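# Move fridge bottles to cart tray, close fridge

## Task

Remove all three bottles from the refrigerator and place each one standing upright on the cart's top tray, then close the refrigerator door completely. The task fails if a glass bottle drops any real distance, if the door is flung open or banged shut, or if the robot tips over or is left leaning. At the end the robot must have released everything and backed away. Anything that stays in place only because the robot is holding it does not count.

## Robot and tools

ROBOT. A Hello Robot Stretch 4, about 1.6 m tall, with a single arm. It has an omni-wheel base (rim within 0.23 m of the base origin), a lift that rides up a mast, an arm that telescopes forward, a three-joint wrist (yaw, pitch, roll) and a two-finger gripper. A loose object may occasionally get nudged by an outside force.

FRAMES. Base frame: origin on the floor beneath the base centre, x ahead, y to the left, z up. hand_pose is reported in the base frame and marks a point between the open fingertips; with all wrist joints at 0 its axes line up with the base frame. Its printed position can be somewhat off. The odometry frame is the base frame as it was when the scene began.

execute_actions. Argument "actions": a list holding one action or nothing (empty just reports state and images). Argument "cameras": list of head_camera, head_left_camera, head_right_camera, wrist_camera or "all"; omitted, null or ["all"] gives every camera, [] gives none; the "pictures" line lists images in order. An action contains "base", "joints" or both, optionally "pace" and "contact_limits"; alternatively it contains only {"end_of_arm": "enable_torque"}, which re-powers any wrist or gripper motor that cut out, after which it holds its current position. All motions in one action start at once and may finish at different times.
- "base": exactly one key, each a relative offset from where the base last measured itself: translate_m (metres, forward positive, -2 to 2, no turning), strafe_m (metres, left positive, -2 to 2), rotate_rad (radians, counter-clockwise seen from above positive, -3.2 to 3.2).
- "joints": a single object keyed by joint name, each value an absolute target: lift_m 0 to 1.2 m; arm_m 0 to 0.55 m extension; wrist_yaw_rad -1.134 to 4.276 (0 points ahead, positive turns left, 3.14 stowed backward, beyond 3.4 the arm may obstruct); wrist_pitch_rad -1.117 to 4.259 (0 level, 1.57 pointing down); wrist_roll_rad -1.117 to 4.259 (0 puts fingers at equal height, positive turns clockwise viewed from behind the hand); gripper_m -0.038 to 0.141 m fingertip gap (negative means the tips squeeze together). Done tolerances: ±0.004 for lift, arm and gripper, ±0.02 yaw and roll, ±0.05 pitch. Joint targets past a limit get clipped and reported; any other out-of-range value or unknown key rejects the call with no motion. Joints or base you leave out may keep driving toward an earlier target without showing it in status.
- "pace": "slow", "default" (if omitted), "fast" or "max". Base top speeds 0.1/0.3/0.4/0.6 m/s and 1/2/3/4 rad/s; with lift above 0.2 these are reduced, down to 0.3 m/s and 1 rad/s at lift 1.2. Wrist speed is pace-independent. An action lasts at most 15 s.
- "contact_limits": only {"arm_m": x}, x from 0 (gentlest) to 0.75 (strongest), default 0.5; the arm stops when it pushes harder.
If a call reports a stop, later execute_actions, wait and finished_scene calls in that same reply are skipped.

wait: "seconds" 0 to 10; commands nothing, then returns state and images like an empty action list.

zoom_image: "camera" (one of the four names) and "region" [x0, y0, x1, y1] in pixels from the top-left of that camera's latest full image, at most 504 by 504.

finished_scene: "scene" is the number of the current scene. It ends that scene after the last command is held and cannot be reversed; the result reports success and may give the next task. Replying without any tool call ends everything.

CAMERAS. head_camera sits atop the mast looking forward and downward (rotate the base to aim it). head_left_camera and head_right_camera are fisheyes beside it looking more steeply down and showing the base and arm. wrist_camera looks along the fingers, whose tips appear at the bottom of its image.

RESULT LINES. base_status and joint_status tell how each commanded motion ended: "done" (for the base this means the wheels turned the commanded amount, slip included); "off_target" (resting short and maybe still pushing); "contact_stop_at_<key>" (hit something; the part goes slack, a slack lift may sag under load, slack wheels may drift); "limit_stop_at_<name>"; "time_out"; "torque_fault" (a wrist or gripper motor overloaded, e.g. gripper shoved into something or a level gripper carrying over roughly 2 kg; it goes limp until enable_torque). After such stops the old target is dropped. "limit_stop_at_tilt" means a lean over 6 degrees: lift, arm and wheels go slack and ignore commands until the lean eases. "limit_stop_at_own_body" means a joint nearly hit the robot; you can move it back away. Tilting the gripper up (pitch below -0.2) while rolled (roll below -0.4 or above 4) invites this. To unfold the wrist at the start, send lift_m 0.4 with wrist_yaw_rad 0 together. on_its_own describes things not commanded in this call; "held at" there is the held target, not the actual position. lidar_m: 12 horizontal ranges in metres from the base origin, 30-degree sectors starting straight ahead and going counter-clockwise (4th left, 7th behind, 10th right); "-" means nothing seen or closer than 0.25 m; covers roughly 0.15 m up to robot height and may miss glass, clear plastic, thin legs and things behind. wrist_depth_mm: 7 by 7 grid of median depths from the top-left, 100 to 2000 mm, "-" if out of range or hidden; clear objects are omitted, the robot's body is included. base_odometry counts wheel rotation, so slip is counted as motion; heading is -3.142 to 3.142, left positive. If turned_by_wheels and turned_by_imu differ by more than about 0.1 rad, a collision or slip likely happened and heading is off by roughly their difference. base_tilt gives forward and right lean in degrees, each with a fixed bias up to about 1.5 plus noise. motor_effort is percent of maximum, positive toward larger joint values, with the peak of the last action in brackets; readings carry fixed offsets and noise. For wheel_0, wheel_1 and wheel_2 positive means turning right. A holding load pushes wrist_pitch_rad effort away from 0.

GRIPPING. Command gripper_m below the object's width to hold it; a smaller value grips harder and pulls the object inward by up to a third of the shortfall, while opening pushes it back out. Neither the gripper reading nor "done" confirms a grasp; a firm squeeze at a command of 0 or higher shows clearly in gripper_m effort. If fingertips catch on a surface below, lift up.

AVOID. Dropping a glass bottle from any height; swinging the fridge door quickly either way; driving or turning with over 1 kg held and arm_m above 0.2, especially at fast or max; steady hard pushes or pulls with the gripper high or a high contact limit, which can tip the robot; shoving the gripper into things (torque fault); leaving bottles tilted or resting against the hand. Finish by opening the gripper and moving away.

Each tool is called after "Emit:" by a JSON object that holds its "name" and its "arguments", one argument or row to a line.

## Session

Emit:
{"name": "execute_actions", "arguments": {
  "actions": []
}}

Scene clock: 0.00 s.
base_odometry: x=+0.000 y=+0.000 heading=+0.000 (m, m, rad; odometry frame)
turned_by_wheels: +0.000 (rad since the last result)
turned_by_imu: +0.000 (rad since the last result)
base_tilt: forward=-0.3 right=+0.0 (deg)
lidar_m: 0.94 1.43 1.52 1.70 1.04 1.29 2.00 1.68 2.22 2.04 0.85 0.82
base_status: not commanded
joint_positions: lift_m=+0.146 arm_m=+0.003 wrist_yaw_rad=+3.109 wrist_pitch_rad=+0.013 wrist_roll_rad=+0.006 gripper_m=+0.057
joint_status: not commanded
motor_effort: lift_m=+19 arm_m=+0 wrist_yaw_rad=+0 wrist_pitch_rad=-6 wrist_roll_rad=+0 gripper_m=-2 wheel_0=+0 wheel_1=+0 wheel_2=+0 (%)
hand_pose: x=-0.1119 y=+0.0968 z=+0.3206 quat_wxyz=(+0.016, -0.007, +0.003, +1.000) (m; base frame)
wrist_depth_mm: 135 138 - - - - - / 109 137 - - - - 1229 / 109 136 - - - - - / 120 136 - - - - - / 135 1756 - - - - - / 1499 1499 1205 1464 1308 1430 1205 / 960 831 831 878 820 931 931
pictures: head_camera, head_left_camera, head_right_camera, wrist_camera
Images, in order (width x height): head_camera 420x560, head_left_camera 420x672, head_right_camera 420x672, wrist_camera 616x392.

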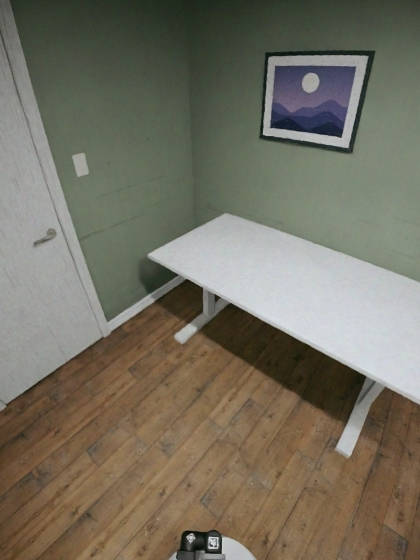

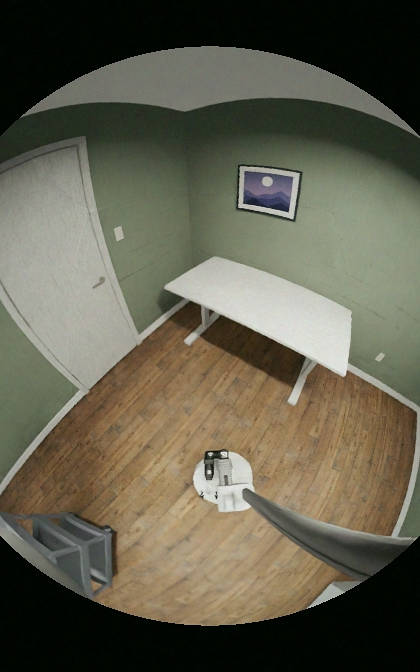

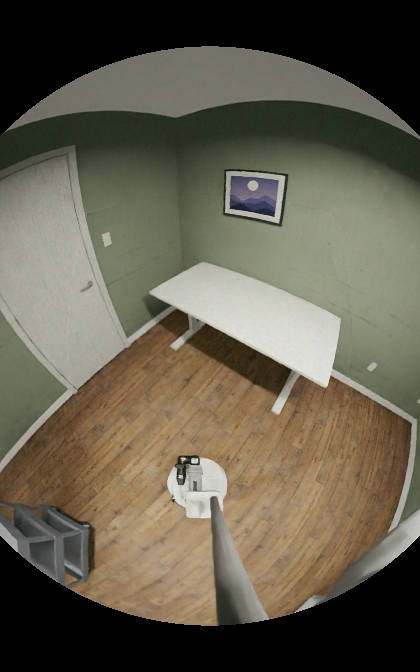

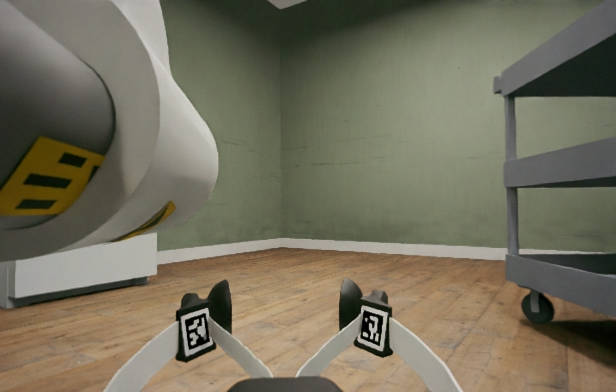

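Emit:
{"name": "execute_actions", "arguments": {
  "actions": [
    {"base":{"rotate_rad":-2.6},"joints":{"lift_m":0.5,"wrist_yaw_rad":0}}
  ]
}}

Scene clock: 2.67 s.
base_odometry: x=+0.000 y=+0.000 heading=-2.600 (m, m, rad; odometry frame)
turned_by_wheels: -2.600 (rad since the last result)
turned_by_imu: -2.620 (rad since the last result)
base_tilt: forward=-0.3 right=-0.1 (deg)
lidar_m: 1.68 2.23 2.03 0.85 0.83 0.93 1.53 1.51 1.72 1.03 1.30 1.97
base_status: done
joint_positions: lift_m=+0.500 arm_m=+0.003 wrist_yaw_rad=+0.000 wrist_pitch_rad=+0.013 wrist_roll_rad=+0.006 gripper_m=+0.057
joint_status: all done
motor_effort: lift_m=+21(21) arm_m=+0(0) wrist_yaw_rad=-1(9) wrist_pitch_rad=-8(6) wrist_roll_rad=+0(0) gripper_m=-3(4) wheel_0=+3(10) wheel_1=+0(8) wheel_2=+0(7) (%)
hand_pose: x=+0.4621 y=-0.0874 z=+0.6741 quat_wxyz=(+1.000, +0.003, +0.007, +0.000) (m; base frame)
wrist_depth_mm: 1661 1863 1921 1537 1661 - - / 1661 1756 1921 1537 1708 - - / 1708 1863 1863 1464 1618 - - / 1661 1808 1863 1537 1661 - - / 1661 1808 1863 1499 1661 - - / 1661 1756 1499 1464 1708 - - / 1708 1576 1464 1430 1576 1756 1708
pictures: head_camera, head_left_camera, head_right_camera, wrist_camera
Images, in order (width x height): head_camera 420x560, head_left_camera 420x672, head_right_camera 420x672, wrist_camera 616x392.

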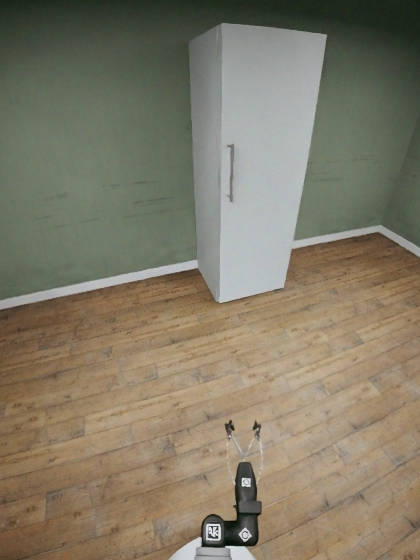

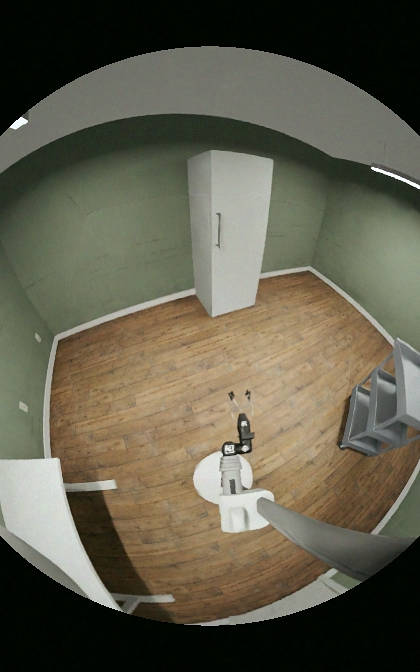

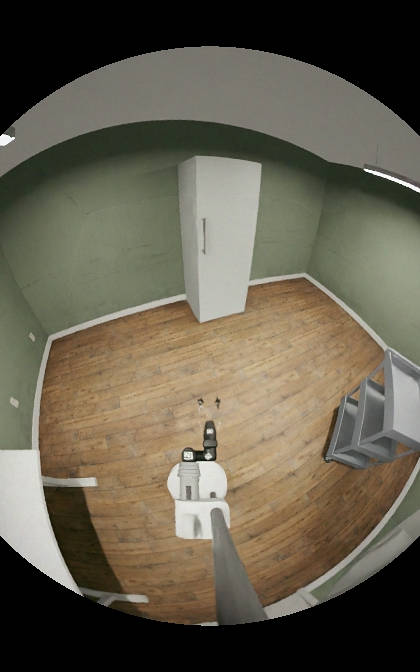

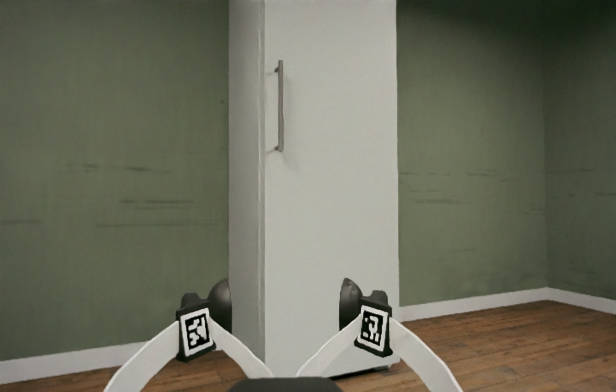

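Emit:
{"name": "execute_actions", "arguments": {
  "actions": [
    {"base":{"rotate_rad":0.36},"joints":{"lift_m":0.85,"gripper_m":0.13}}
  ],
  "cameras": []
}}

Emit:
{"name": "execute_actions", "arguments": {
  "actions": [
    {"base":{"strafe_m":-0.5}}
  ],
  "cameras": []
}}

Emit:
{"name": "execute_actions", "arguments": {
  "actions": [
    {"base":{"translate_m":0.8}}
  ]
}}

Scene clock: 5.27 s.
base_odometry: x=+0.000 y=+0.000 heading=-2.241 (m, m, rad; odometry frame)
turned_by_wheels: +0.359 (rad since the last result)
turned_by_imu: +0.363 (rad since the last result)
base_tilt: forward=-0.3 right=-0.2 (deg)
lidar_m: 2.22 2.31 0.87 0.84 0.87 1.21 1.52 1.61 1.03 1.11 3.16 1.69
base_status: done
joint_positions: lift_m=+0.850 arm_m=+0.003 wrist_yaw_rad=+0.000 wrist_pitch_rad=+0.013 wrist_roll_rad=+0.006 gripper_m=+0.130
joint_status: all done
motor_effort: lift_m=+21(22) arm_m=+0(0) wrist_yaw_rad=+0(1) wrist_pitch_rad=-7(5) wrist_roll_rad=+0(1) gripper_m=+0(2) wheel_0=-6(10) wheel_1=-3(6) wheel_2=-3(7) (%)
hand_pose: x=+0.4621 y=-0.0874 z=+1.0242 quat_wxyz=(+1.000, +0.003, +0.007, +0.000) (m; base frame)
wrist_depth_mm: 1863 1921 1921 - - 1366 1430 / 1808 1863 1863 - 1756 1397 1397 / 1863 1863 1921 - 1708 1397 1397 / 1863 1863 1863 1983 1808 1366 1430 / 1863 1863 1863 1983 1808 1397 1397 / 1921 208 1863 1921 1576 1366 1366 / 1921 1863 1863 1983 1618 1397 1366
pictures: none
No camera images: the call's "cameras" was empty. Leave "cameras" out to get every camera's image.

Scene clock: 8.27 s.
base_odometry: x=-0.392 y=+0.310 heading=-2.240 (m, m, rad; odometry frame)
turned_by_wheels: +0.000 (rad since the last result)
turned_by_imu: +0.002 (rad since the last result)
base_tilt: forward=-0.3 right=-0.1 (deg)
lidar_m: 1.56 2.31 2.21 1.33 1.42 1.58 1.52 1.62 0.59 0.72 2.73 1.65
base_status: done
joint_positions: lift_m=+0.850 arm_m=+0.003 wrist_yaw_rad=+0.000 wrist_pitch_rad=+0.013 wrist_roll_rad=+0.006 gripper_m=+0.130
joint_status: not commanded
motor_effort: lift_m=+21(21) arm_m=+0(0) wrist_yaw_rad=+0(1) wrist_pitch_rad=-6(7) wrist_roll_rad=+0(0) gripper_m=+0(0) wheel_0=+4(13) wheel_1=-2(10) wheel_2=+0(2) (%)
hand_pose: x=+0.4621 y=-0.0874 z=+1.0242 quat_wxyz=(+1.000, +0.003, +0.007, +0.000) (m; base frame)
wrist_depth_mm: 1808 1983 1983 1336 1366 - - / 1808 1863 1921 1366 1336 - - / 1863 1921 1921 1366 1366 - - / 1808 1921 1863 1336 1366 - - / 1863 1863 1921 1366 1336 - - / 1863 209 1863 1308 1366 - - / 1921 1808 1921 1336 1336 - -
pictures: none
No camera images: the call's "cameras" was empty. Leave "cameras" out to get every camera's image.

Scene clock: 12.40 s.
base_odometry: x=-0.888 y=-0.317 heading=-2.240 (m, m, rad; odometry frame)
turned_by_wheels: +0.000 (rad since the last result)
turned_by_imu: +0.000 (rad since the last result)
base_tilt: forward=-0.4 right=-0.1 (deg)
lidar_m: 0.76 1.48 2.04 1.95 1.43 1.93 2.34 1.19 1.24 2.63 2.02 0.82
base_status: done
joint_positions: lift_m=+0.850 arm_m=+0.003 wrist_yaw_rad=+0.000 wrist_pitch_rad=+0.013 wrist_roll_rad=+0.006 gripper_m=+0.130
joint_status: not commanded
motor_effort: lift_m=+21(21) arm_m=+0(0) wrist_yaw_rad=+0(0) wrist_pitch_rad=-7(7) wrist_roll_rad=+0(0) gripper_m=-1(2) wheel_0=+4(10) wheel_1=+2(7) wheel_2=-1(11) (%)
hand_pose: x=+0.4621 y=-0.0874 z=+1.0242 quat_wxyz=(+1.000, +0.003, +0.007, +0.000) (m; base frame)
wrist_depth_mm: 1138 1160 1182 569 574 585 591 / 1160 1160 1182 564 574 585 597 / 1118 1138 1160 569 569 580 585 / 1098 1138 1160 559 564 574 580 / 1118 1138 1160 564 569 574 580 / 1118 208 1182 559 564 574 580 / 1118 1118 1118 554 554 569 574
pictures: head_camera, head_left_camera, head_right_camera, wrist_camera
Images, in order (width x height): head_camera 420x560, head_left_camera 420x672, head_right_camera 420x672, wrist_camera 616x392.

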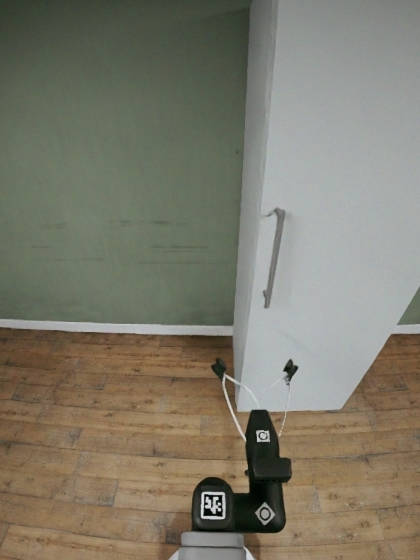

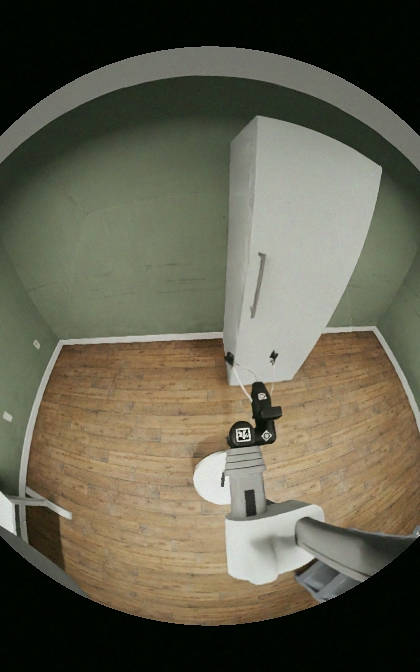

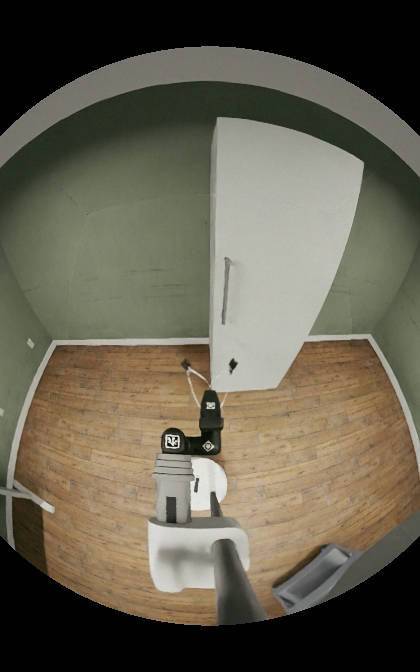

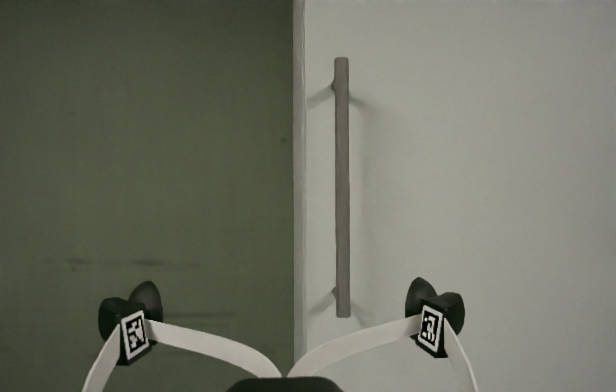

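Emit:
{"name": "execute_actions", "arguments": {
  "actions": [
    {"base":{"strafe_m":-0.06},"joints":{"arm_m":0.29,"gripper_m":0.08}}
  ],
  "cameras": ["wrist_camera","head_camera"]
}}

Scene clock: 14.53 s.
base_odometry: x=-0.935 y=-0.280 heading=-2.240 (m, m, rad; odometry frame)
turned_by_wheels: +0.000 (rad since the last result)
turned_by_imu: +0.001 (rad since the last result)
base_tilt: forward=-0.3 right=+0.0 (deg)
lidar_m: 0.75 1.48 2.05 1.96 1.49 2.06 2.32 1.16 1.20 2.56 2.03 0.82
base_status: done
joint_positions: lift_m=+0.850 arm_m=+0.289 wrist_yaw_rad=+0.000 wrist_pitch_rad=+0.013 wrist_roll_rad=+0.006 gripper_m=+0.080
joint_status: all done
motor_effort: lift_m=+21(21) arm_m=+8(8) wrist_yaw_rad=+0(0) wrist_pitch_rad=-6(6) wrist_roll_rad=+0(0) gripper_m=-2(1) wheel_0=+3(12) wheel_1=+0(9) wheel_2=+0(0) (%)
hand_pose: x=+0.7480 y=-0.0874 z=+1.0242 quat_wxyz=(+1.000, +0.003, +0.007, +0.000) (m; base frame)
wrist_depth_mm: 866 866 904 281 286 289 293 / 866 878 891 278 283 287 293 / 866 878 878 277 283 287 290 / 866 866 878 277 281 285 290 / 854 866 878 276 281 283 289 / 854 866 878 274 220 286 286 / 854 854 273 214 278 282 285
pictures: head_camera, wrist_camera
Images, in order (width x height): head_camera 420x560, wrist_camera 616x392.

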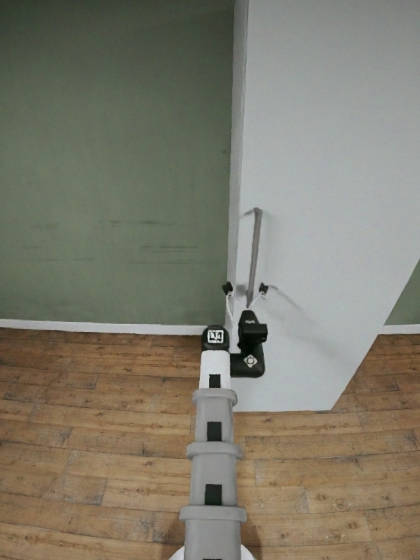

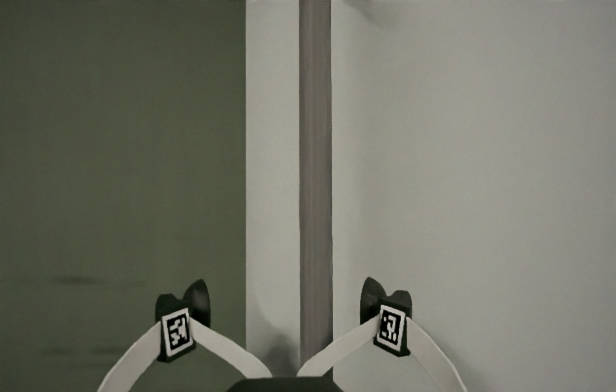

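Emit:
{"name": "execute_actions", "arguments": {
  "actions": [
    {"base":{"strafe_m":-0.015},"joints":{"arm_m":0.3,"gripper_m":-0.03}}
  ],
  "cameras": ["wrist_camera"]
}}

Emit:
{"name": "execute_actions", "arguments": {
  "actions": [
    {"joints":{"arm_m":0.15},"pace":"slow"}
  ],
  "cameras": ["wrist_camera","head_camera"]
}}

Scene clock: 16.47 s.
base_odometry: x=-0.947 y=-0.271 heading=-2.240 (m, m, rad; odometry frame)
turned_by_wheels: +0.000 (rad since the last result)
turned_by_imu: +0.001 (rad since the last result)
base_tilt: forward=-0.3 right=-0.1 (deg)
lidar_m: 0.75 1.50 2.04 1.94 1.50 2.09 2.34 1.16 1.19 2.55 2.03 0.82
base_status: done
joint_positions: lift_m=+0.850 arm_m=+0.299 wrist_yaw_rad=+0.003 wrist_pitch_rad=+0.014 wrist_roll_rad=+0.006 gripper_m=-0.029
joint_status: all done
motor_effort: lift_m=+20(21) arm_m=+3(8) wrist_yaw_rad=-7(7) wrist_pitch_rad=-6(8) wrist_roll_rad=+0(0) gripper_m=-25(26) wheel_0=+1(11) wheel_1=-2(8) wheel_2=+0(1) (%)
hand_pose: x=+0.7590 y=-0.0867 z=+1.0242 quat_wxyz=(+1.000, +0.003, +0.007, +0.001) (m; base frame)
wrist_depth_mm: 842 878 878 267 273 277 279 / 854 854 878 268 272 276 278 / 854 854 866 267 272 274 278 / 854 854 866 265 270 273 276 / 842 854 866 266 268 273 277 / 842 854 207 200 267 272 274 / 842 153 179 200 177 271 274
pictures: wrist_camera
Images, in order (width x height): wrist_camera 616x392.

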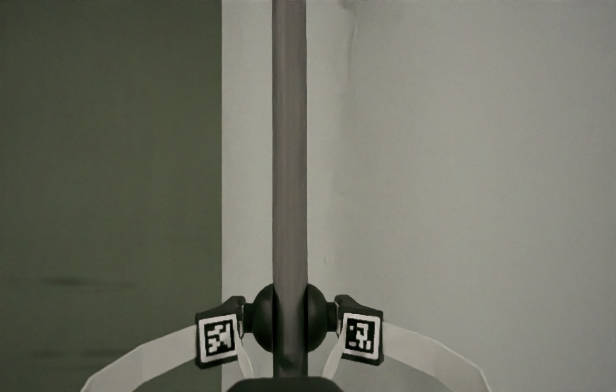

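Scene clock: 19.27 s.
base_odometry: x=-0.947 y=-0.271 heading=-2.240 (m, m, rad; odometry frame)
turned_by_wheels: +0.000 (rad since the last result)
turned_by_imu: +0.001 (rad since the last result)
base_tilt: forward=-0.2 right=+0.0 (deg)
lidar_m: 0.73 1.49 2.03 1.95 1.52 2.04 2.34 1.15 1.18 2.56 2.02 0.83
base_status: not commanded
joint_positions: lift_m=+0.850 arm_m=+0.151 wrist_yaw_rad=+0.000 wrist_pitch_rad=+0.013 wrist_roll_rad=+0.006 gripper_m=-0.030
joint_status: all done
motor_effort: lift_m=+21(21) arm_m=-8(13) wrist_yaw_rad=+0(9) wrist_pitch_rad=-8(7) wrist_roll_rad=+0(0) gripper_m=-15(25) wheel_0=+1(1) wheel_1=+0(2) wheel_2=+0(2) (%)
hand_pose: x=+0.6108 y=-0.0874 z=+1.0242 quat_wxyz=(+1.000, +0.003, +0.007, +0.000) (m; base frame)
wrist_depth_mm: 1008 1008 1008 418 424 430 436 / 976 1008 1025 415 421 427 436 / 1008 991 1025 413 421 427 433 / 991 1008 1025 415 418 427 433 / 960 991 1025 413 418 424 433 / 991 991 991 200 418 421 430 / 976 991 176 347 170 421 424
pictures: head_camera, wrist_camera
Images, in order (width x height): head_camera 420x560, wrist_camera 616x392.

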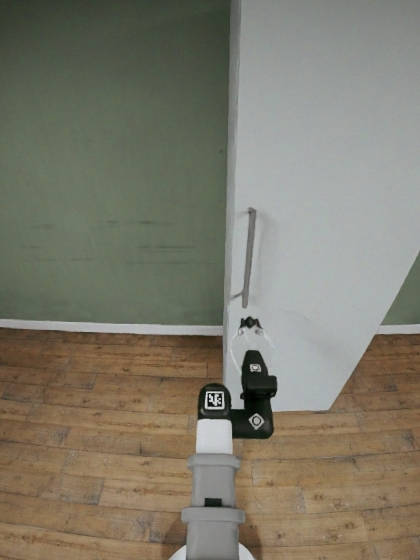

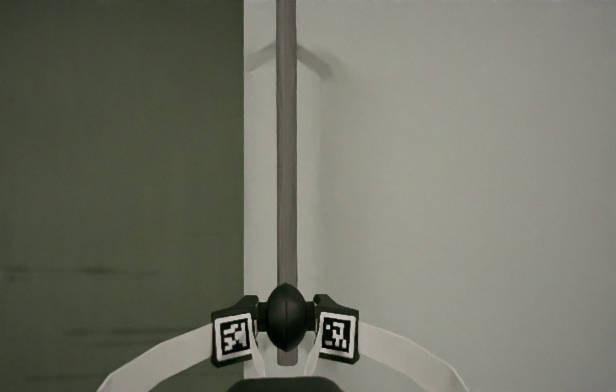

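Slipped; go deeper so the pads close behind the bar.

Emit:
{"name": "execute_actions", "arguments": {
  "actions": [
    {"joints":{"arm_m":0.335,"gripper_m":0.06}}
  ],
  "cameras": []
}}

Emit:
{"name": "execute_actions", "arguments": {
  "actions": [
    {"joints":{"gripper_m":-0.038}}
  ],
  "cameras": ["wrist_camera"]
}}

Emit:
{"name": "execute_actions", "arguments": {
  "actions": [
    {"joints":{"arm_m":0.2},"pace":"slow"}
  ],
  "cameras": ["wrist_camera","head_camera"]
}}

Scene clock: 21.20 s.
base_odometry: x=-0.947 y=-0.270 heading=-2.240 (m, m, rad; odometry frame)
turned_by_wheels: -0.001 (rad since the last result)
turned_by_imu: +0.010 (rad since the last result)
base_tilt: forward=-0.4 right=+0.0 (deg)
lidar_m: 0.75 1.48 2.06 1.82 1.51 2.07 2.33 1.15 1.19 2.56 2.01 0.82
base_status: not commanded
joint_positions: lift_m=+0.850 arm_m=+0.332 wrist_yaw_rad=-0.014 wrist_pitch_rad=+0.013 wrist_roll_rad=+0.006 gripper_m=+0.060
joint_status: all done
on_its_own: wrist_yaw_rad is at rest, and its effort (+40) is outside its rest range (-13 to +13)
motor_effort: lift_m=+20(21) arm_m=+17(18) wrist_yaw_rad=+40(41) wrist_pitch_rad=-4(8) wrist_roll_rad=+0(0) gripper_m=-2(18) wheel_0=+1(1) wheel_1=+3(3) wheel_2=-13(13) (%)
hand_pose: x=+0.7901 y=-0.0915 z=+1.0244 quat_wxyz=(+1.000, +0.003, +0.006, -0.007) (m; base frame)
wrist_depth_mm: 842 854 842 241 246 250 254 / 831 820 854 240 246 249 253 / 809 842 842 238 245 248 252 / 820 831 831 237 244 248 252 / 820 831 842 238 243 246 251 / 809 820 235 236 216 245 250 / 798 809 234 175 239 245 249
pictures: none
No camera images: the call's "cameras" was empty. Leave "cameras" out to get every camera's image.

Scene clock: 22.87 s.
base_odometry: x=-0.947 y=-0.270 heading=-2.240 (m, m, rad; odometry frame)
turned_by_wheels: +0.000 (rad since the last result)
turned_by_imu: +0.001 (rad since the last result)
base_tilt: forward=-0.4 right=-0.1 (deg)
lidar_m: 0.75 1.48 2.05 1.79 1.51 2.05 2.33 1.15 1.19 2.56 2.01 0.83
base_status: not commanded
joint_positions: lift_m=+0.850 arm_m=+0.334 wrist_yaw_rad=-0.004 wrist_pitch_rad=+0.013 wrist_roll_rad=+0.006 gripper_m=-0.037
joint_status: all done
motor_effort: lift_m=+20(20) arm_m=+5(17) wrist_yaw_rad=+10(42) wrist_pitch_rad=-6(7) wrist_roll_rad=+0(0) gripper_m=-19(19) wheel_0=-2(2) wheel_1=+0(3) wheel_2=-4(13) (%)
hand_pose: x=+0.7931 y=-0.0884 z=+1.0242 quat_wxyz=(+1.000, +0.003, +0.007, -0.002) (m; base frame)
wrist_depth_mm: 842 831 854 235 240 244 247 / 831 842 854 235 240 242 246 / 820 831 831 234 238 242 244 / 820 842 842 234 236 241 244 / 809 809 831 231 236 241 242 / 809 820 231 182 236 239 241 / 820 820 174 171 176 238 242
pictures: wrist_camera
Images, in order (width x height): wrist_camera 616x392.

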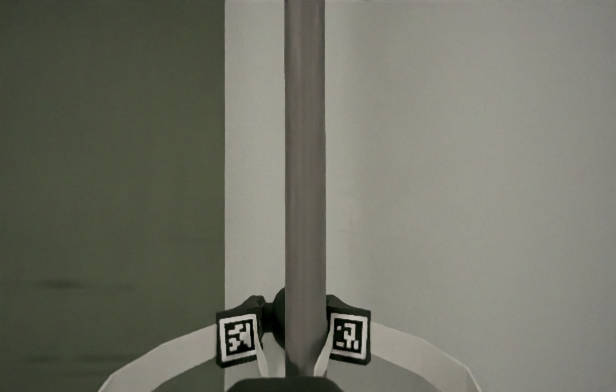

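Scene clock: 24.43 s.
base_odometry: x=-0.947 y=-0.271 heading=-2.238 (m, m, rad; odometry frame)
turned_by_wheels: +0.002 (rad since the last result)
turned_by_imu: -0.057 (rad since the last result)
base_tilt: forward=-0.3 right=-0.1 (deg)
lidar_m: 0.73 1.46 1.91 2.18 1.49 1.92 2.32 1.18 1.19 2.58 2.12 0.81
base_status: not commanded
joint_positions: lift_m=+0.850 arm_m=+0.320 wrist_yaw_rad=+0.016 wrist_pitch_rad=+0.014 wrist_roll_rad=+0.006 gripper_m=-0.037
joint_status: arm_m contact_stop (moved -0.014 of -0.134)
on_its_own: arm_m is slack since a contact_stop (your +0.200 is given up); wrist_yaw_rad is at rest, and its effort (-44) is outside its rest range (-13 to +13)
motor_effort: lift_m=+19(20) arm_m=+0(23) wrist_yaw_rad=-44(73) wrist_pitch_rad=-10(23) wrist_roll_rad=+1(1) gripper_m=-25(28) wheel_0=+5(11) wheel_1=+2(5) wheel_2=+13(25) (%)
hand_pose: x=+0.7806 y=-0.0829 z=+1.0241 quat_wxyz=(+1.000, +0.003, +0.007, +0.008) (m; base frame)
wrist_depth_mm: 820 842 238 243 248 252 257 / 820 831 237 241 246 250 256 / 809 831 237 240 244 251 256 / 820 831 236 239 245 250 253 / 809 820 236 238 244 248 253 / 809 820 232 179 244 248 251 / 809 151 178 174 165 247 250
pictures: head_camera, wrist_camera
Images, in order (width x height): head_camera 420x560, wrist_camera 616x392.

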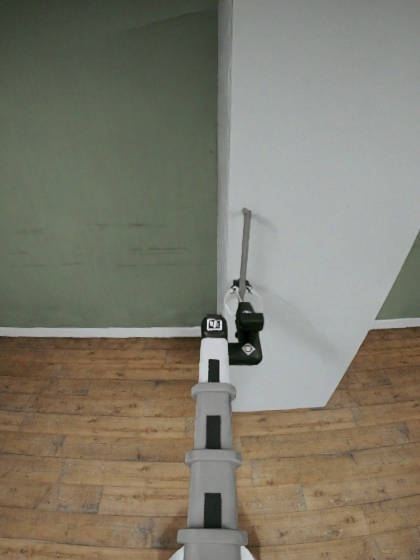

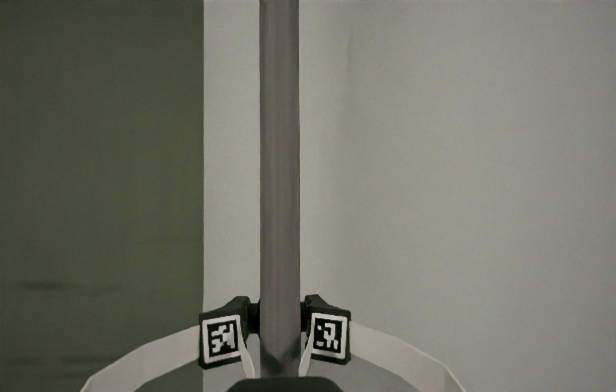

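Emit:
{"name": "execute_actions", "arguments": {
  "actions": [
    {"joints":{"gripper_m":0.08,"arm_m":0.24}}
  ],
  "cameras": []
}}

Emit:
{"name": "execute_actions", "arguments": {
  "actions": [
    {"base":{"strafe_m":-0.06},"joints":{"wrist_yaw_rad":0.3,"lift_m":0.8}}
  ],
  "cameras": []
}}

Emit:
{"name": "execute_actions", "arguments": {
  "actions": [
    {"joints":{"arm_m":0.3}}
  ],
  "cameras": ["wrist_camera","head_camera"]
}}

Scene clock: 26.50 s.
base_odometry: x=-0.947 y=-0.271 heading=-2.239 (m, m, rad; odometry frame)
turned_by_wheels: -0.001 (rad since the last result)
turned_by_imu: +0.000 (rad since the last result)
base_tilt: forward=-0.3 right=+0.1 (deg)
lidar_m: 0.73 1.47 1.95 2.19 1.49 1.89 2.34 1.17 1.20 2.59 2.11 0.81
base_status: not commanded
joint_positions: lift_m=+0.850 arm_m=+0.316 wrist_yaw_rad=-0.002 wrist_pitch_rad=+0.014 wrist_roll_rad=+0.006 gripper_m=+0.080
joint_status: arm_m contact_stop (moved -0.003 of -0.080); the others done
on_its_own: arm_m is slack since a contact_stop (your +0.240 is given up)
motor_effort: lift_m=+19(19) arm_m=+0(22) wrist_yaw_rad=+5(70) wrist_pitch_rad=-7(17) wrist_roll_rad=+1(1) gripper_m=-1(30) wheel_0=+2(7) wheel_1=+1(3) wheel_2=+2(21) (%)
hand_pose: x=+0.7756 y=-0.0879 z=+1.0243 quat_wxyz=(+1.000, +0.003, +0.007, -0.001) (m; base frame)
wrist_depth_mm: 820 842 243 250 257 265 271 / 820 831 242 249 256 265 268 / 809 831 240 249 255 263 267 / 809 820 241 247 254 260 268 / 809 820 240 247 253 260 267 / 798 809 206 245 220 259 266 / 809 809 192 181 249 257 265
pictures: none
No camera images: the call's "cameras" was empty. Leave "cameras" out to get every camera's image.

not run: a stop came earlier in this reply.

not run: a stop came earlier in this reply.

Emit:
{"name": "execute_actions", "arguments": {
  "actions": [
    {"joints":{"arm_m":0.22}}
  ],
  "cameras": []
}}

Emit:
{"name": "execute_actions", "arguments": {
  "actions": [
    {"base":{"strafe_m":-0.06},"joints":{"wrist_yaw_rad":0.3,"lift_m":0.8}}
  ],
  "cameras": []
}}

Emit:
{"name": "execute_actions", "arguments": {
  "actions": [
    {"joints":{"arm_m":0.29}}
  ],
  "cameras": ["wrist_camera","head_camera"]
}}

Scene clock: 28.10 s.
base_odometry: x=-0.947 y=-0.271 heading=-2.239 (m, m, rad; odometry frame)
turned_by_wheels: +0.000 (rad since the last result)
turned_by_imu: +0.001 (rad since the last result)
base_tilt: forward=-0.4 right=+0.0 (deg)
lidar_m: 0.74 1.44 1.92 2.18 1.49 1.92 2.36 1.18 1.19 2.58 2.13 0.85
base_status: not commanded
joint_positions: lift_m=+0.850 arm_m=+0.221 wrist_yaw_rad=+0.000 wrist_pitch_rad=+0.014 wrist_roll_rad=+0.006 gripper_m=+0.080
joint_status: all done
motor_effort: lift_m=+19(19) arm_m=-8(8) wrist_yaw_rad=+0(5) wrist_pitch_rad=-6(7) wrist_roll_rad=+1(1) gripper_m=-3(2) wheel_0=+2(2) wheel_1=+1(1) wheel_2=+2(2) (%)
hand_pose: x=+0.6808 y=-0.0874 z=+1.0243 quat_wxyz=(+1.000, +0.003, +0.007, +0.000) (m; base frame)
wrist_depth_mm: 917 931 336 345 353 364 375 / 904 917 340 345 355 364 370 / 917 931 338 342 353 362 373 / 904 917 336 340 349 357 368 / 891 917 336 340 349 357 368 / 891 904 330 340 220 355 364 / 891 904 276 272 343 357 366
pictures: none
No camera images: the call's "cameras" was empty. Leave "cameras" out to get every camera's image.

Scene clock: 29.30 s.
base_odometry: x=-0.994 y=-0.233 heading=-2.239 (m, m, rad; odometry frame)
turned_by_wheels: +0.000 (rad since the last result)
turned_by_imu: +0.001 (rad since the last result)
base_tilt: forward=-0.3 right=+0.0 (deg)
lidar_m: 0.73 1.45 1.93 2.25 1.56 2.03 2.35 1.14 1.17 2.53 2.11 0.83
base_status: done
joint_positions: lift_m=+0.800 arm_m=+0.221 wrist_yaw_rad=+0.300 wrist_pitch_rad=+0.013 wrist_roll_rad=+0.006 gripper_m=+0.080
joint_status: all done
motor_effort: lift_m=+16(18) arm_m=-8(8) wrist_yaw_rad=+1(6) wrist_pitch_rad=-7(7) wrist_roll_rad=+1(1) gripper_m=-3(4) wheel_0=+3(11) wheel_1=+0(11) wheel_2=+0(1) (%)
hand_pose: x=+0.6937 y=+0.0017 z=+0.9745 quat_wxyz=(+0.989, +0.002, +0.007, +0.149) (m; base frame)
wrist_depth_mm: 1118 1042 1008 327 314 303 291 / 1118 1042 991 325 310 300 291 / 1098 1060 1008 324 312 300 291 / 1078 1008 991 324 309 298 289 / 1098 1042 976 324 310 297 286 / 1078 1042 976 320 220 296 287 / 1060 1008 960 257 304 293 286
pictures: none
No camera images: the call's "cameras" was empty. Leave "cameras" out to get every camera's image.

Scene clock: 30.43 s.
base_odometry: x=-0.994 y=-0.233 heading=-2.239 (m, m, rad; odometry frame)
turned_by_wheels: +0.000 (rad since the last result)
turned_by_imu: +0.000 (rad since the last result)
base_tilt: forward=-0.2 right=-0.1 (deg)
lidar_m: 0.75 1.45 1.92 2.24 1.55 2.02 2.34 1.14 1.14 2.52 2.13 0.85
base_status: not commanded
joint_positions: lift_m=+0.800 arm_m=+0.289 wrist_yaw_rad=+0.300 wrist_pitch_rad=+0.013 wrist_roll_rad=+0.006 gripper_m=+0.080
joint_status: all done
motor_effort: lift_m=+16(16) arm_m=+8(8) wrist_yaw_rad=+0(1) wrist_pitch_rad=-6(7) wrist_roll_rad=+1(1) gripper_m=-2(1) wheel_0=+3(2) wheel_1=+0(0) wheel_2=+0(0) (%)
hand_pose: x=+0.7609 y=+0.0017 z=+0.9746 quat_wxyz=(+0.989, +0.002, +0.007, +0.149) (m; base frame)
wrist_depth_mm: 1025 991 931 254 248 238 230 / 1025 976 946 253 246 238 231 / 1025 976 931 252 246 236 230 / 1008 960 917 251 245 236 229 / 1025 960 917 250 245 236 228 / 991 960 891 249 220 236 228 / 991 931 259 190 241 231 228
pictures: head_camera, wrist_camera
Images, in order (width x height): head_camera 420x560, wrist_camera 616x392.

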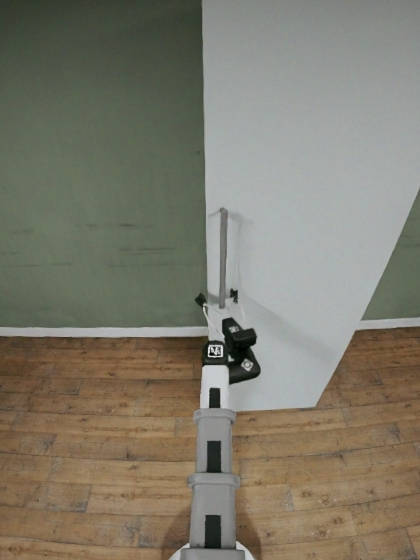

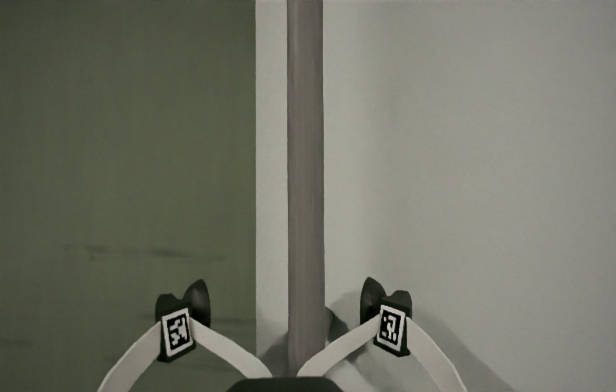

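Emit:
{"name": "execute_actions", "arguments": {
  "actions": [
    {"base":{"strafe_m":-0.01},"joints":{"arm_m":0.305,"gripper_m":-0.038}}
  ],
  "cameras": ["wrist_camera"]
}}

Emit:
{"name": "execute_actions", "arguments": {
  "actions": [
    {"joints":{"arm_m":0.2},"pace":"slow","contact_limits":{"arm_m":0.75}}
  ],
  "cameras": ["wrist_camera","head_camera"]
}}

Scene clock: 44.93 s.
base_odometry: x=-1.002 y=-0.227 heading=-2.239 (m, m, rad; odometry frame)
turned_by_wheels: +0.001 (rad since the last result)
turned_by_imu: +0.002 (rad since the last result)
base_tilt: forward=-0.3 right=+0.0 (deg)
lidar_m: 0.73 1.44 1.94 2.25 1.55 2.07 2.33 1.13 1.14 2.51 2.14 0.83
base_status: done
joint_positions: lift_m=+0.800 arm_m=+0.305 wrist_yaw_rad=+0.305 wrist_pitch_rad=+0.010 wrist_roll_rad=+0.006 gripper_m=-0.037
joint_status: all done
on_its_own: wrist_yaw_rad is at rest, and its effort (-14) is outside its rest range (-13 to +13)
motor_effort: lift_m=+16(17) arm_m=+0(13) wrist_yaw_rad=-14(33) wrist_pitch_rad=+2(6) wrist_roll_rad=+1(1) gripper_m=-29(30) wheel_0=+0(11) wheel_1=-2(8) wheel_2=+9(9) (%)
hand_pose: x=+0.7773 y=+0.0033 z=+0.9755 quat_wxyz=(+0.988, +0.002, +0.005, +0.152) (m; base frame)
wrist_depth_mm: 1008 960 917 236 230 221 215 / 1008 960 931 236 230 221 213 / 1008 960 904 235 229 220 213 / 1025 960 904 234 228 220 211 / 991 960 904 233 227 217 211 / 991 946 244 185 224 216 210 / 976 155 174 175 178 213 209
pictures: wrist_camera
Images, in order (width x height): wrist_camera 616x392.

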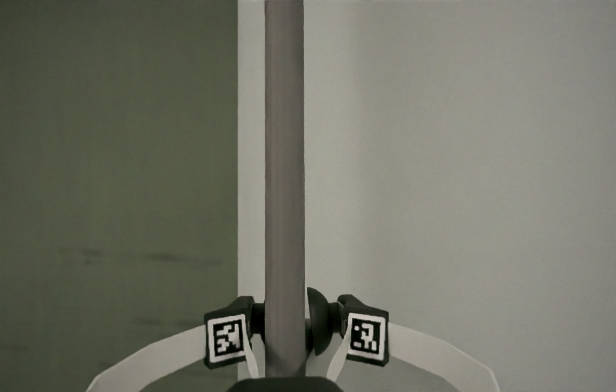

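Scene clock: 47.27 s.
base_odometry: x=-1.002 y=-0.227 heading=-2.239 (m, m, rad; odometry frame)
turned_by_wheels: -0.001 (rad since the last result)
turned_by_imu: -0.009 (rad since the last result)
base_tilt: forward=-0.4 right=+0.0 (deg)
lidar_m: 0.73 1.46 1.89 2.25 1.56 2.03 2.34 1.12 1.16 2.51 2.17 0.82
base_status: not commanded
joint_positions: lift_m=+0.800 arm_m=+0.201 wrist_yaw_rad=+0.300 wrist_pitch_rad=+0.013 wrist_roll_rad=+0.006 gripper_m=-0.037
joint_status: all done
motor_effort: lift_m=+17(17) arm_m=-8(25) wrist_yaw_rad=+0(38) wrist_pitch_rad=-7(13) wrist_roll_rad=+2(4) gripper_m=-19(36) wheel_0=-1(4) wheel_1=-2(7) wheel_2=+0(19) (%)
contact_limits: arm_m 0.75
hand_pose: x=+0.6738 y=+0.0017 z=+0.9746 quat_wxyz=(+0.989, +0.002, +0.007, +0.149) (m; base frame)
wrist_depth_mm: 1118 1060 1025 343 332 320 309 / 1138 1060 1025 342 332 320 309 / 1118 1060 1008 340 330 320 310 / 1098 1078 1008 338 330 319 307 / 1078 1042 1008 338 329 317 307 / 1098 1042 991 198 324 314 306 / 1078 153 174 334 172 312 306
pictures: head_camera, wrist_camera
Images, in order (width x height): head_camera 420x560, wrist_camera 616x392.

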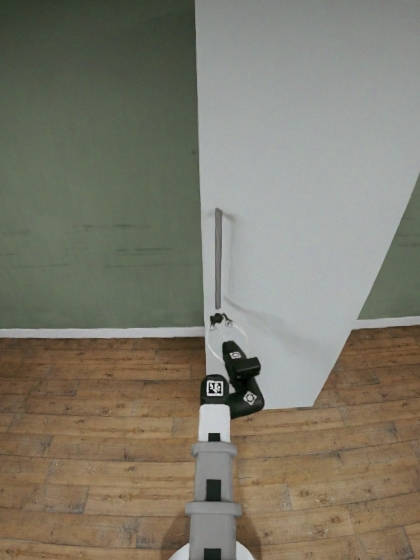

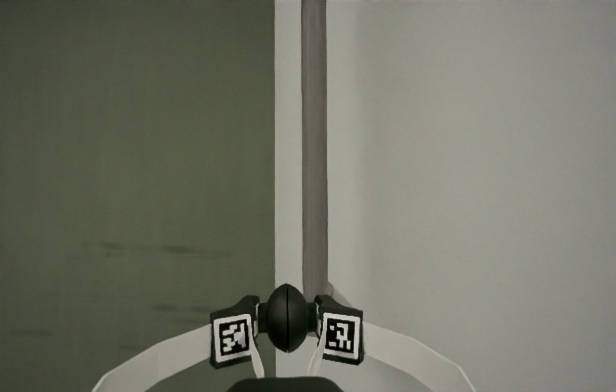

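Emit:
{"name": "execute_actions", "arguments": {
  "actions": [
    {"joints":{"wrist_yaw_rad":0.25,"gripper_m":0.045}}
  ],
  "cameras": []
}}

Emit:
{"name": "execute_actions", "arguments": {
  "actions": [
    {"joints":{"arm_m":0.32}}
  ],
  "cameras": ["wrist_camera"]
}}

Emit:
{"name": "execute_actions", "arguments": {
  "actions": [
    {"joints":{"arm_m":0.328,"gripper_m":-0.038}}
  ],
  "cameras": ["wrist_camera"]
}}

Emit:
{"name": "execute_actions", "arguments": {
  "actions": [
    {"joints":{"arm_m":0.2,"wrist_yaw_rad":0.3},"pace":"slow","contact_limits":{"arm_m":0.75}}
  ],
  "cameras": ["wrist_camera","head_camera"]
}}

Scene clock: 49.17 s.
base_odometry: x=-1.002 y=-0.227 heading=-2.239 (m, m, rad; odometry frame)
turned_by_wheels: +0.000 (rad since the last result)
turned_by_imu: +0.001 (rad since the last result)
base_tilt: forward=-0.2 right=+0.0 (deg)
lidar_m: 0.74 1.45 1.90 2.24 1.57 2.02 2.35 1.13 1.16 2.51 2.17 0.84
base_status: not commanded
joint_positions: lift_m=+0.800 arm_m=+0.201 wrist_yaw_rad=+0.250 wrist_pitch_rad=+0.013 wrist_roll_rad=+0.006 gripper_m=+0.045
joint_status: all done
motor_effort: lift_m=+17(17) arm_m=-8(8) wrist_yaw_rad=+0(4) wrist_pitch_rad=-6(6) wrist_roll_rad=+1(2) gripper_m=-5(19) wheel_0=-1(1) wheel_1=-1(1) wheel_2=+0(0) (%)
hand_pose: x=+0.6735 y=-0.0132 z=+0.9746 quat_wxyz=(+0.992, +0.002, +0.007, +0.125) (m; base frame)
wrist_depth_mm: 1078 1025 1008 345 338 329 320 / 1060 1025 1008 345 336 327 320 / 1060 1025 1008 343 338 325 319 / 1060 1042 991 340 334 327 317 / 1060 1008 991 342 334 325 315 / 1042 1025 347 282 330 325 315 / 1042 1008 347 338 327 319 315
pictures: none
No camera images: the call's "cameras" was empty. Leave "cameras" out to get every camera's image.

Scene clock: 50.73 s.
base_odometry: x=-1.002 y=-0.227 heading=-2.240 (m, m, rad; odometry frame)
turned_by_wheels: -0.001 (rad since the last result)
turned_by_imu: +0.005 (rad since the last result)
base_tilt: forward=-0.4 right=-0.1 (deg)
lidar_m: 0.73 1.45 1.93 2.25 1.55 2.06 2.34 1.13 1.16 2.52 2.13 0.84
base_status: not commanded
joint_positions: lift_m=+0.800 arm_m=+0.317 wrist_yaw_rad=+0.236 wrist_pitch_rad=+0.013 wrist_roll_rad=+0.006 gripper_m=+0.045
joint_status: all done
on_its_own: wrist_yaw_rad is at rest, and its effort (+40) is outside its rest range (-13 to +13)
motor_effort: lift_m=+17(17) arm_m=+18(20) wrist_yaw_rad=+40(41) wrist_pitch_rad=-5(7) wrist_roll_rad=+1(2) gripper_m=-4(4) wheel_0=-1(1) wheel_1=+1(2) wheel_2=-15(15) (%)
hand_pose: x=+0.7885 y=-0.0175 z=+0.9747 quat_wxyz=(+0.993, +0.002, +0.007, +0.118) (m; base frame)
wrist_depth_mm: 917 904 239 236 229 224 220 / 931 904 238 236 229 223 219 / 931 917 237 235 228 223 217 / 917 904 236 234 227 222 218 / 931 904 236 232 227 221 216 / 917 891 185 232 223 221 216 / 917 174 178 229 223 218 216
pictures: wrist_camera
Images, in order (width x height): wrist_camera 616x392.

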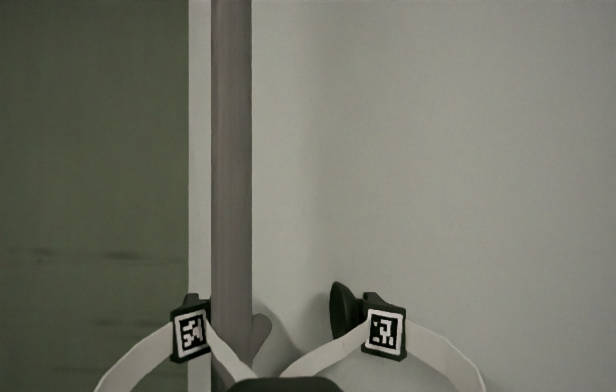

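Scene clock: 52.27 s.
base_odometry: x=-1.002 y=-0.227 heading=-2.240 (m, m, rad; odometry frame)
turned_by_wheels: +0.000 (rad since the last result)
turned_by_imu: +0.024 (rad since the last result)
base_tilt: forward=-0.3 right=+0.1 (deg)
lidar_m: 0.74 1.47 1.99 2.16 1.55 2.06 2.34 1.14 1.15 2.52 2.08 0.84
base_status: not commanded
joint_positions: lift_m=+0.800 arm_m=+0.326 wrist_yaw_rad=+0.240 wrist_pitch_rad=+0.008 wrist_roll_rad=+0.006 gripper_m=-0.037
joint_status: all done
on_its_own: wrist_yaw_rad is at rest, and its effort (+29) is outside its rest range (-13 to +13)
motor_effort: lift_m=+18(18) arm_m=+11(21) wrist_yaw_rad=+29(53) wrist_pitch_rad=+9(31) wrist_roll_rad=-1(3) gripper_m=-18(17) wheel_0=-1(1) wheel_1=-2(3) wheel_2=-12(16) (%)
hand_pose: x=+0.7980 y=-0.0164 z=+0.9760 quat_wxyz=(+0.993, +0.003, +0.004, +0.120) (m; base frame)
wrist_depth_mm: 976 917 891 225 220 214 209 / 960 917 891 224 219 213 208 / 946 917 878 222 220 211 208 / 946 891 878 221 217 211 206 / 931 904 866 220 216 211 205 / 931 891 228 191 213 209 205 / 917 891 176 161 212 206 204
pictures: wrist_camera
Images, in order (width x height): wrist_camera 616x392.

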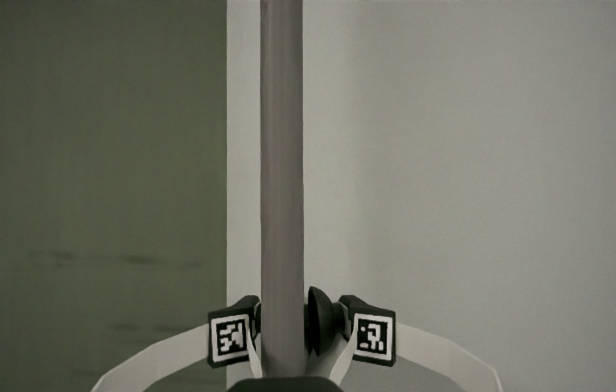

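Scene clock: 54.83 s.
base_odometry: x=-1.002 y=-0.227 heading=-2.239 (m, m, rad; odometry frame)
turned_by_wheels: +0.001 (rad since the last result)
turned_by_imu: -0.087 (rad since the last result)
base_tilt: forward=-0.3 right=-0.1 (deg)
lidar_m: 0.62 1.43 1.84 2.22 1.51 1.88 2.34 1.14 1.16 2.55 2.30 0.79
base_status: not commanded
joint_positions: lift_m=+0.800 arm_m=+0.202 wrist_yaw_rad=+0.294 wrist_pitch_rad=+0.001 wrist_roll_rad=+0.006 gripper_m=-0.038
joint_status: all done
on_its_own: wrist_yaw_rad is at rest, and its effort (+17) is outside its rest range (-13 to +13); wrist_pitch_rad is at rest, and its effort (+29) is outside its rest range (-23 to +23)
motor_effort: lift_m=+16(18) arm_m=-9(24) wrist_yaw_rad=+17(59) wrist_pitch_rad=+29(49) wrist_roll_rad=+1(6) gripper_m=-19(34) wheel_0=+0(8) wheel_1=-2(12) wheel_2=-2(22) (%)
contact_limits: arm_m 0.75
hand_pose: x=+0.6740 y=-0.0001 z=+0.9781 quat_wxyz=(+0.989, +0.003, +0.001, +0.146) (m; base frame)
wrist_depth_mm: 1060 1042 1025 238 246 251 256 / 1060 1025 991 237 244 250 255 / 1060 1042 991 235 242 248 253 / 1042 1025 1025 232 241 247 251 / 1025 1008 976 231 238 245 250 / 1042 1008 229 182 238 242 248 / 1025 991 174 171 176 242 245
pictures: head_camera, wrist_camera
Images, in order (width x height): head_camera 420x560, wrist_camera 616x392.

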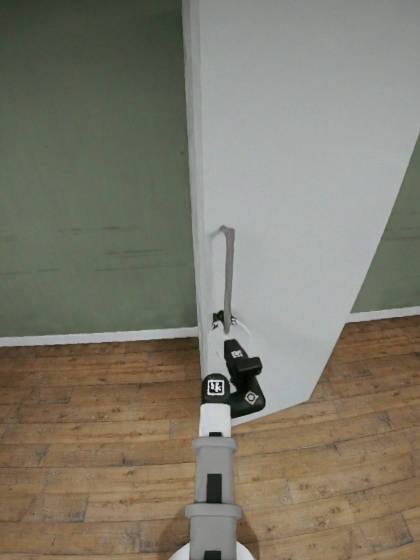

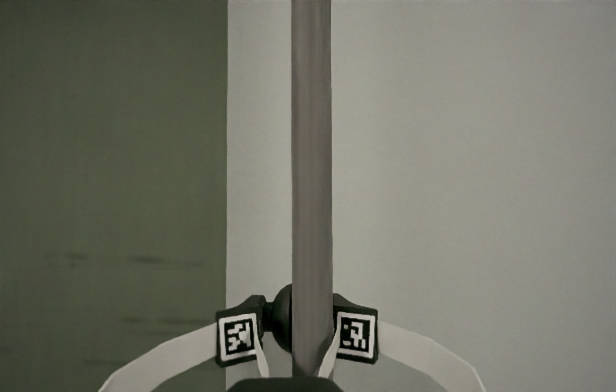

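Emit:
{"name": "execute_actions", "arguments": {
  "actions": [
    {"base":{"strafe_m":-0.05},"joints":{"arm_m":0.02,"lift_m":0.83},"pace":"slow"}
  ],
  "cameras": ["wrist_camera","head_left_camera"]
}}

Scene clock: 58.07 s.
base_odometry: x=-1.041 y=-0.196 heading=-2.241 (m, m, rad; odometry frame)
turned_by_wheels: -0.001 (rad since the last result)
turned_by_imu: -0.258 (rad since the last result)
base_tilt: forward=-0.3 right=+0.0 (deg)
lidar_m: 0.44 0.79 1.50 2.24 1.53 1.57 2.39 1.23 1.20 2.58 2.54 0.77
base_status: done
joint_positions: lift_m=+0.830 arm_m=+0.023 wrist_yaw_rad=+0.288 wrist_pitch_rad=+0.015 wrist_roll_rad=+0.005 gripper_m=-0.037
joint_status: all done
on_its_own: wrist_yaw_rad is at rest, and its effort (+35) is outside its rest range (-13 to +13)
motor_effort: lift_m=+21(22) arm_m=-15(18) wrist_yaw_rad=+35(81) wrist_pitch_rad=-12(29) wrist_roll_rad=+4(3) gripper_m=-22(23) wheel_0=-11(24) wheel_1=-5(16) wheel_2=+2(5) (%)
hand_pose: x=+0.4949 y=-0.0019 z=+1.0037 quat_wxyz=(+0.990, +0.001, +0.008, +0.144) (m; base frame)
wrist_depth_mm: 1025 1042 211 231 304 394 554 / 1008 1042 209 230 303 389 554 / 1025 1042 209 229 301 387 549 / 1042 1042 208 229 301 384 539 / 991 1060 208 229 298 384 535 / 1025 1025 202 183 298 382 530 / 1008 1008 173 175 178 366 530
pictures: head_left_camera, wrist_camera
Images, in order (width x height): head_left_camera 420x672, wrist_camera 616x392.

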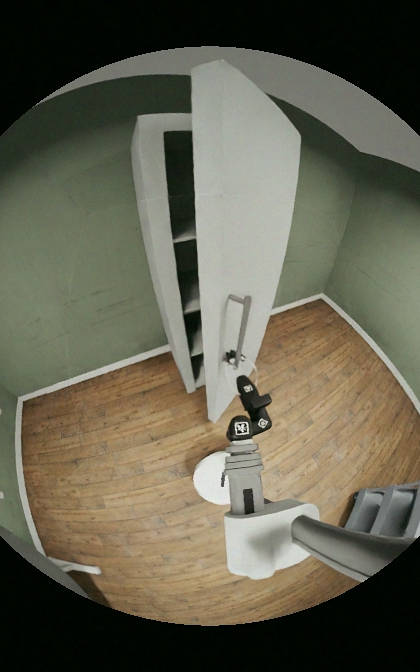

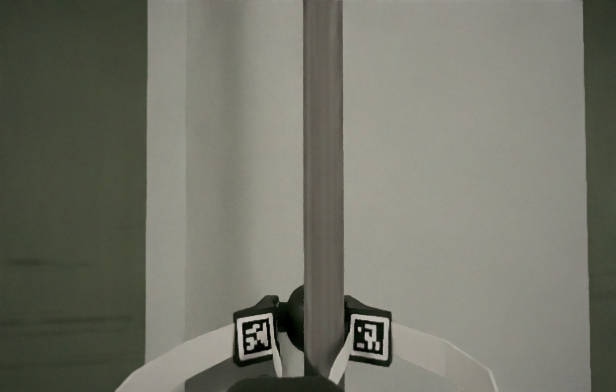

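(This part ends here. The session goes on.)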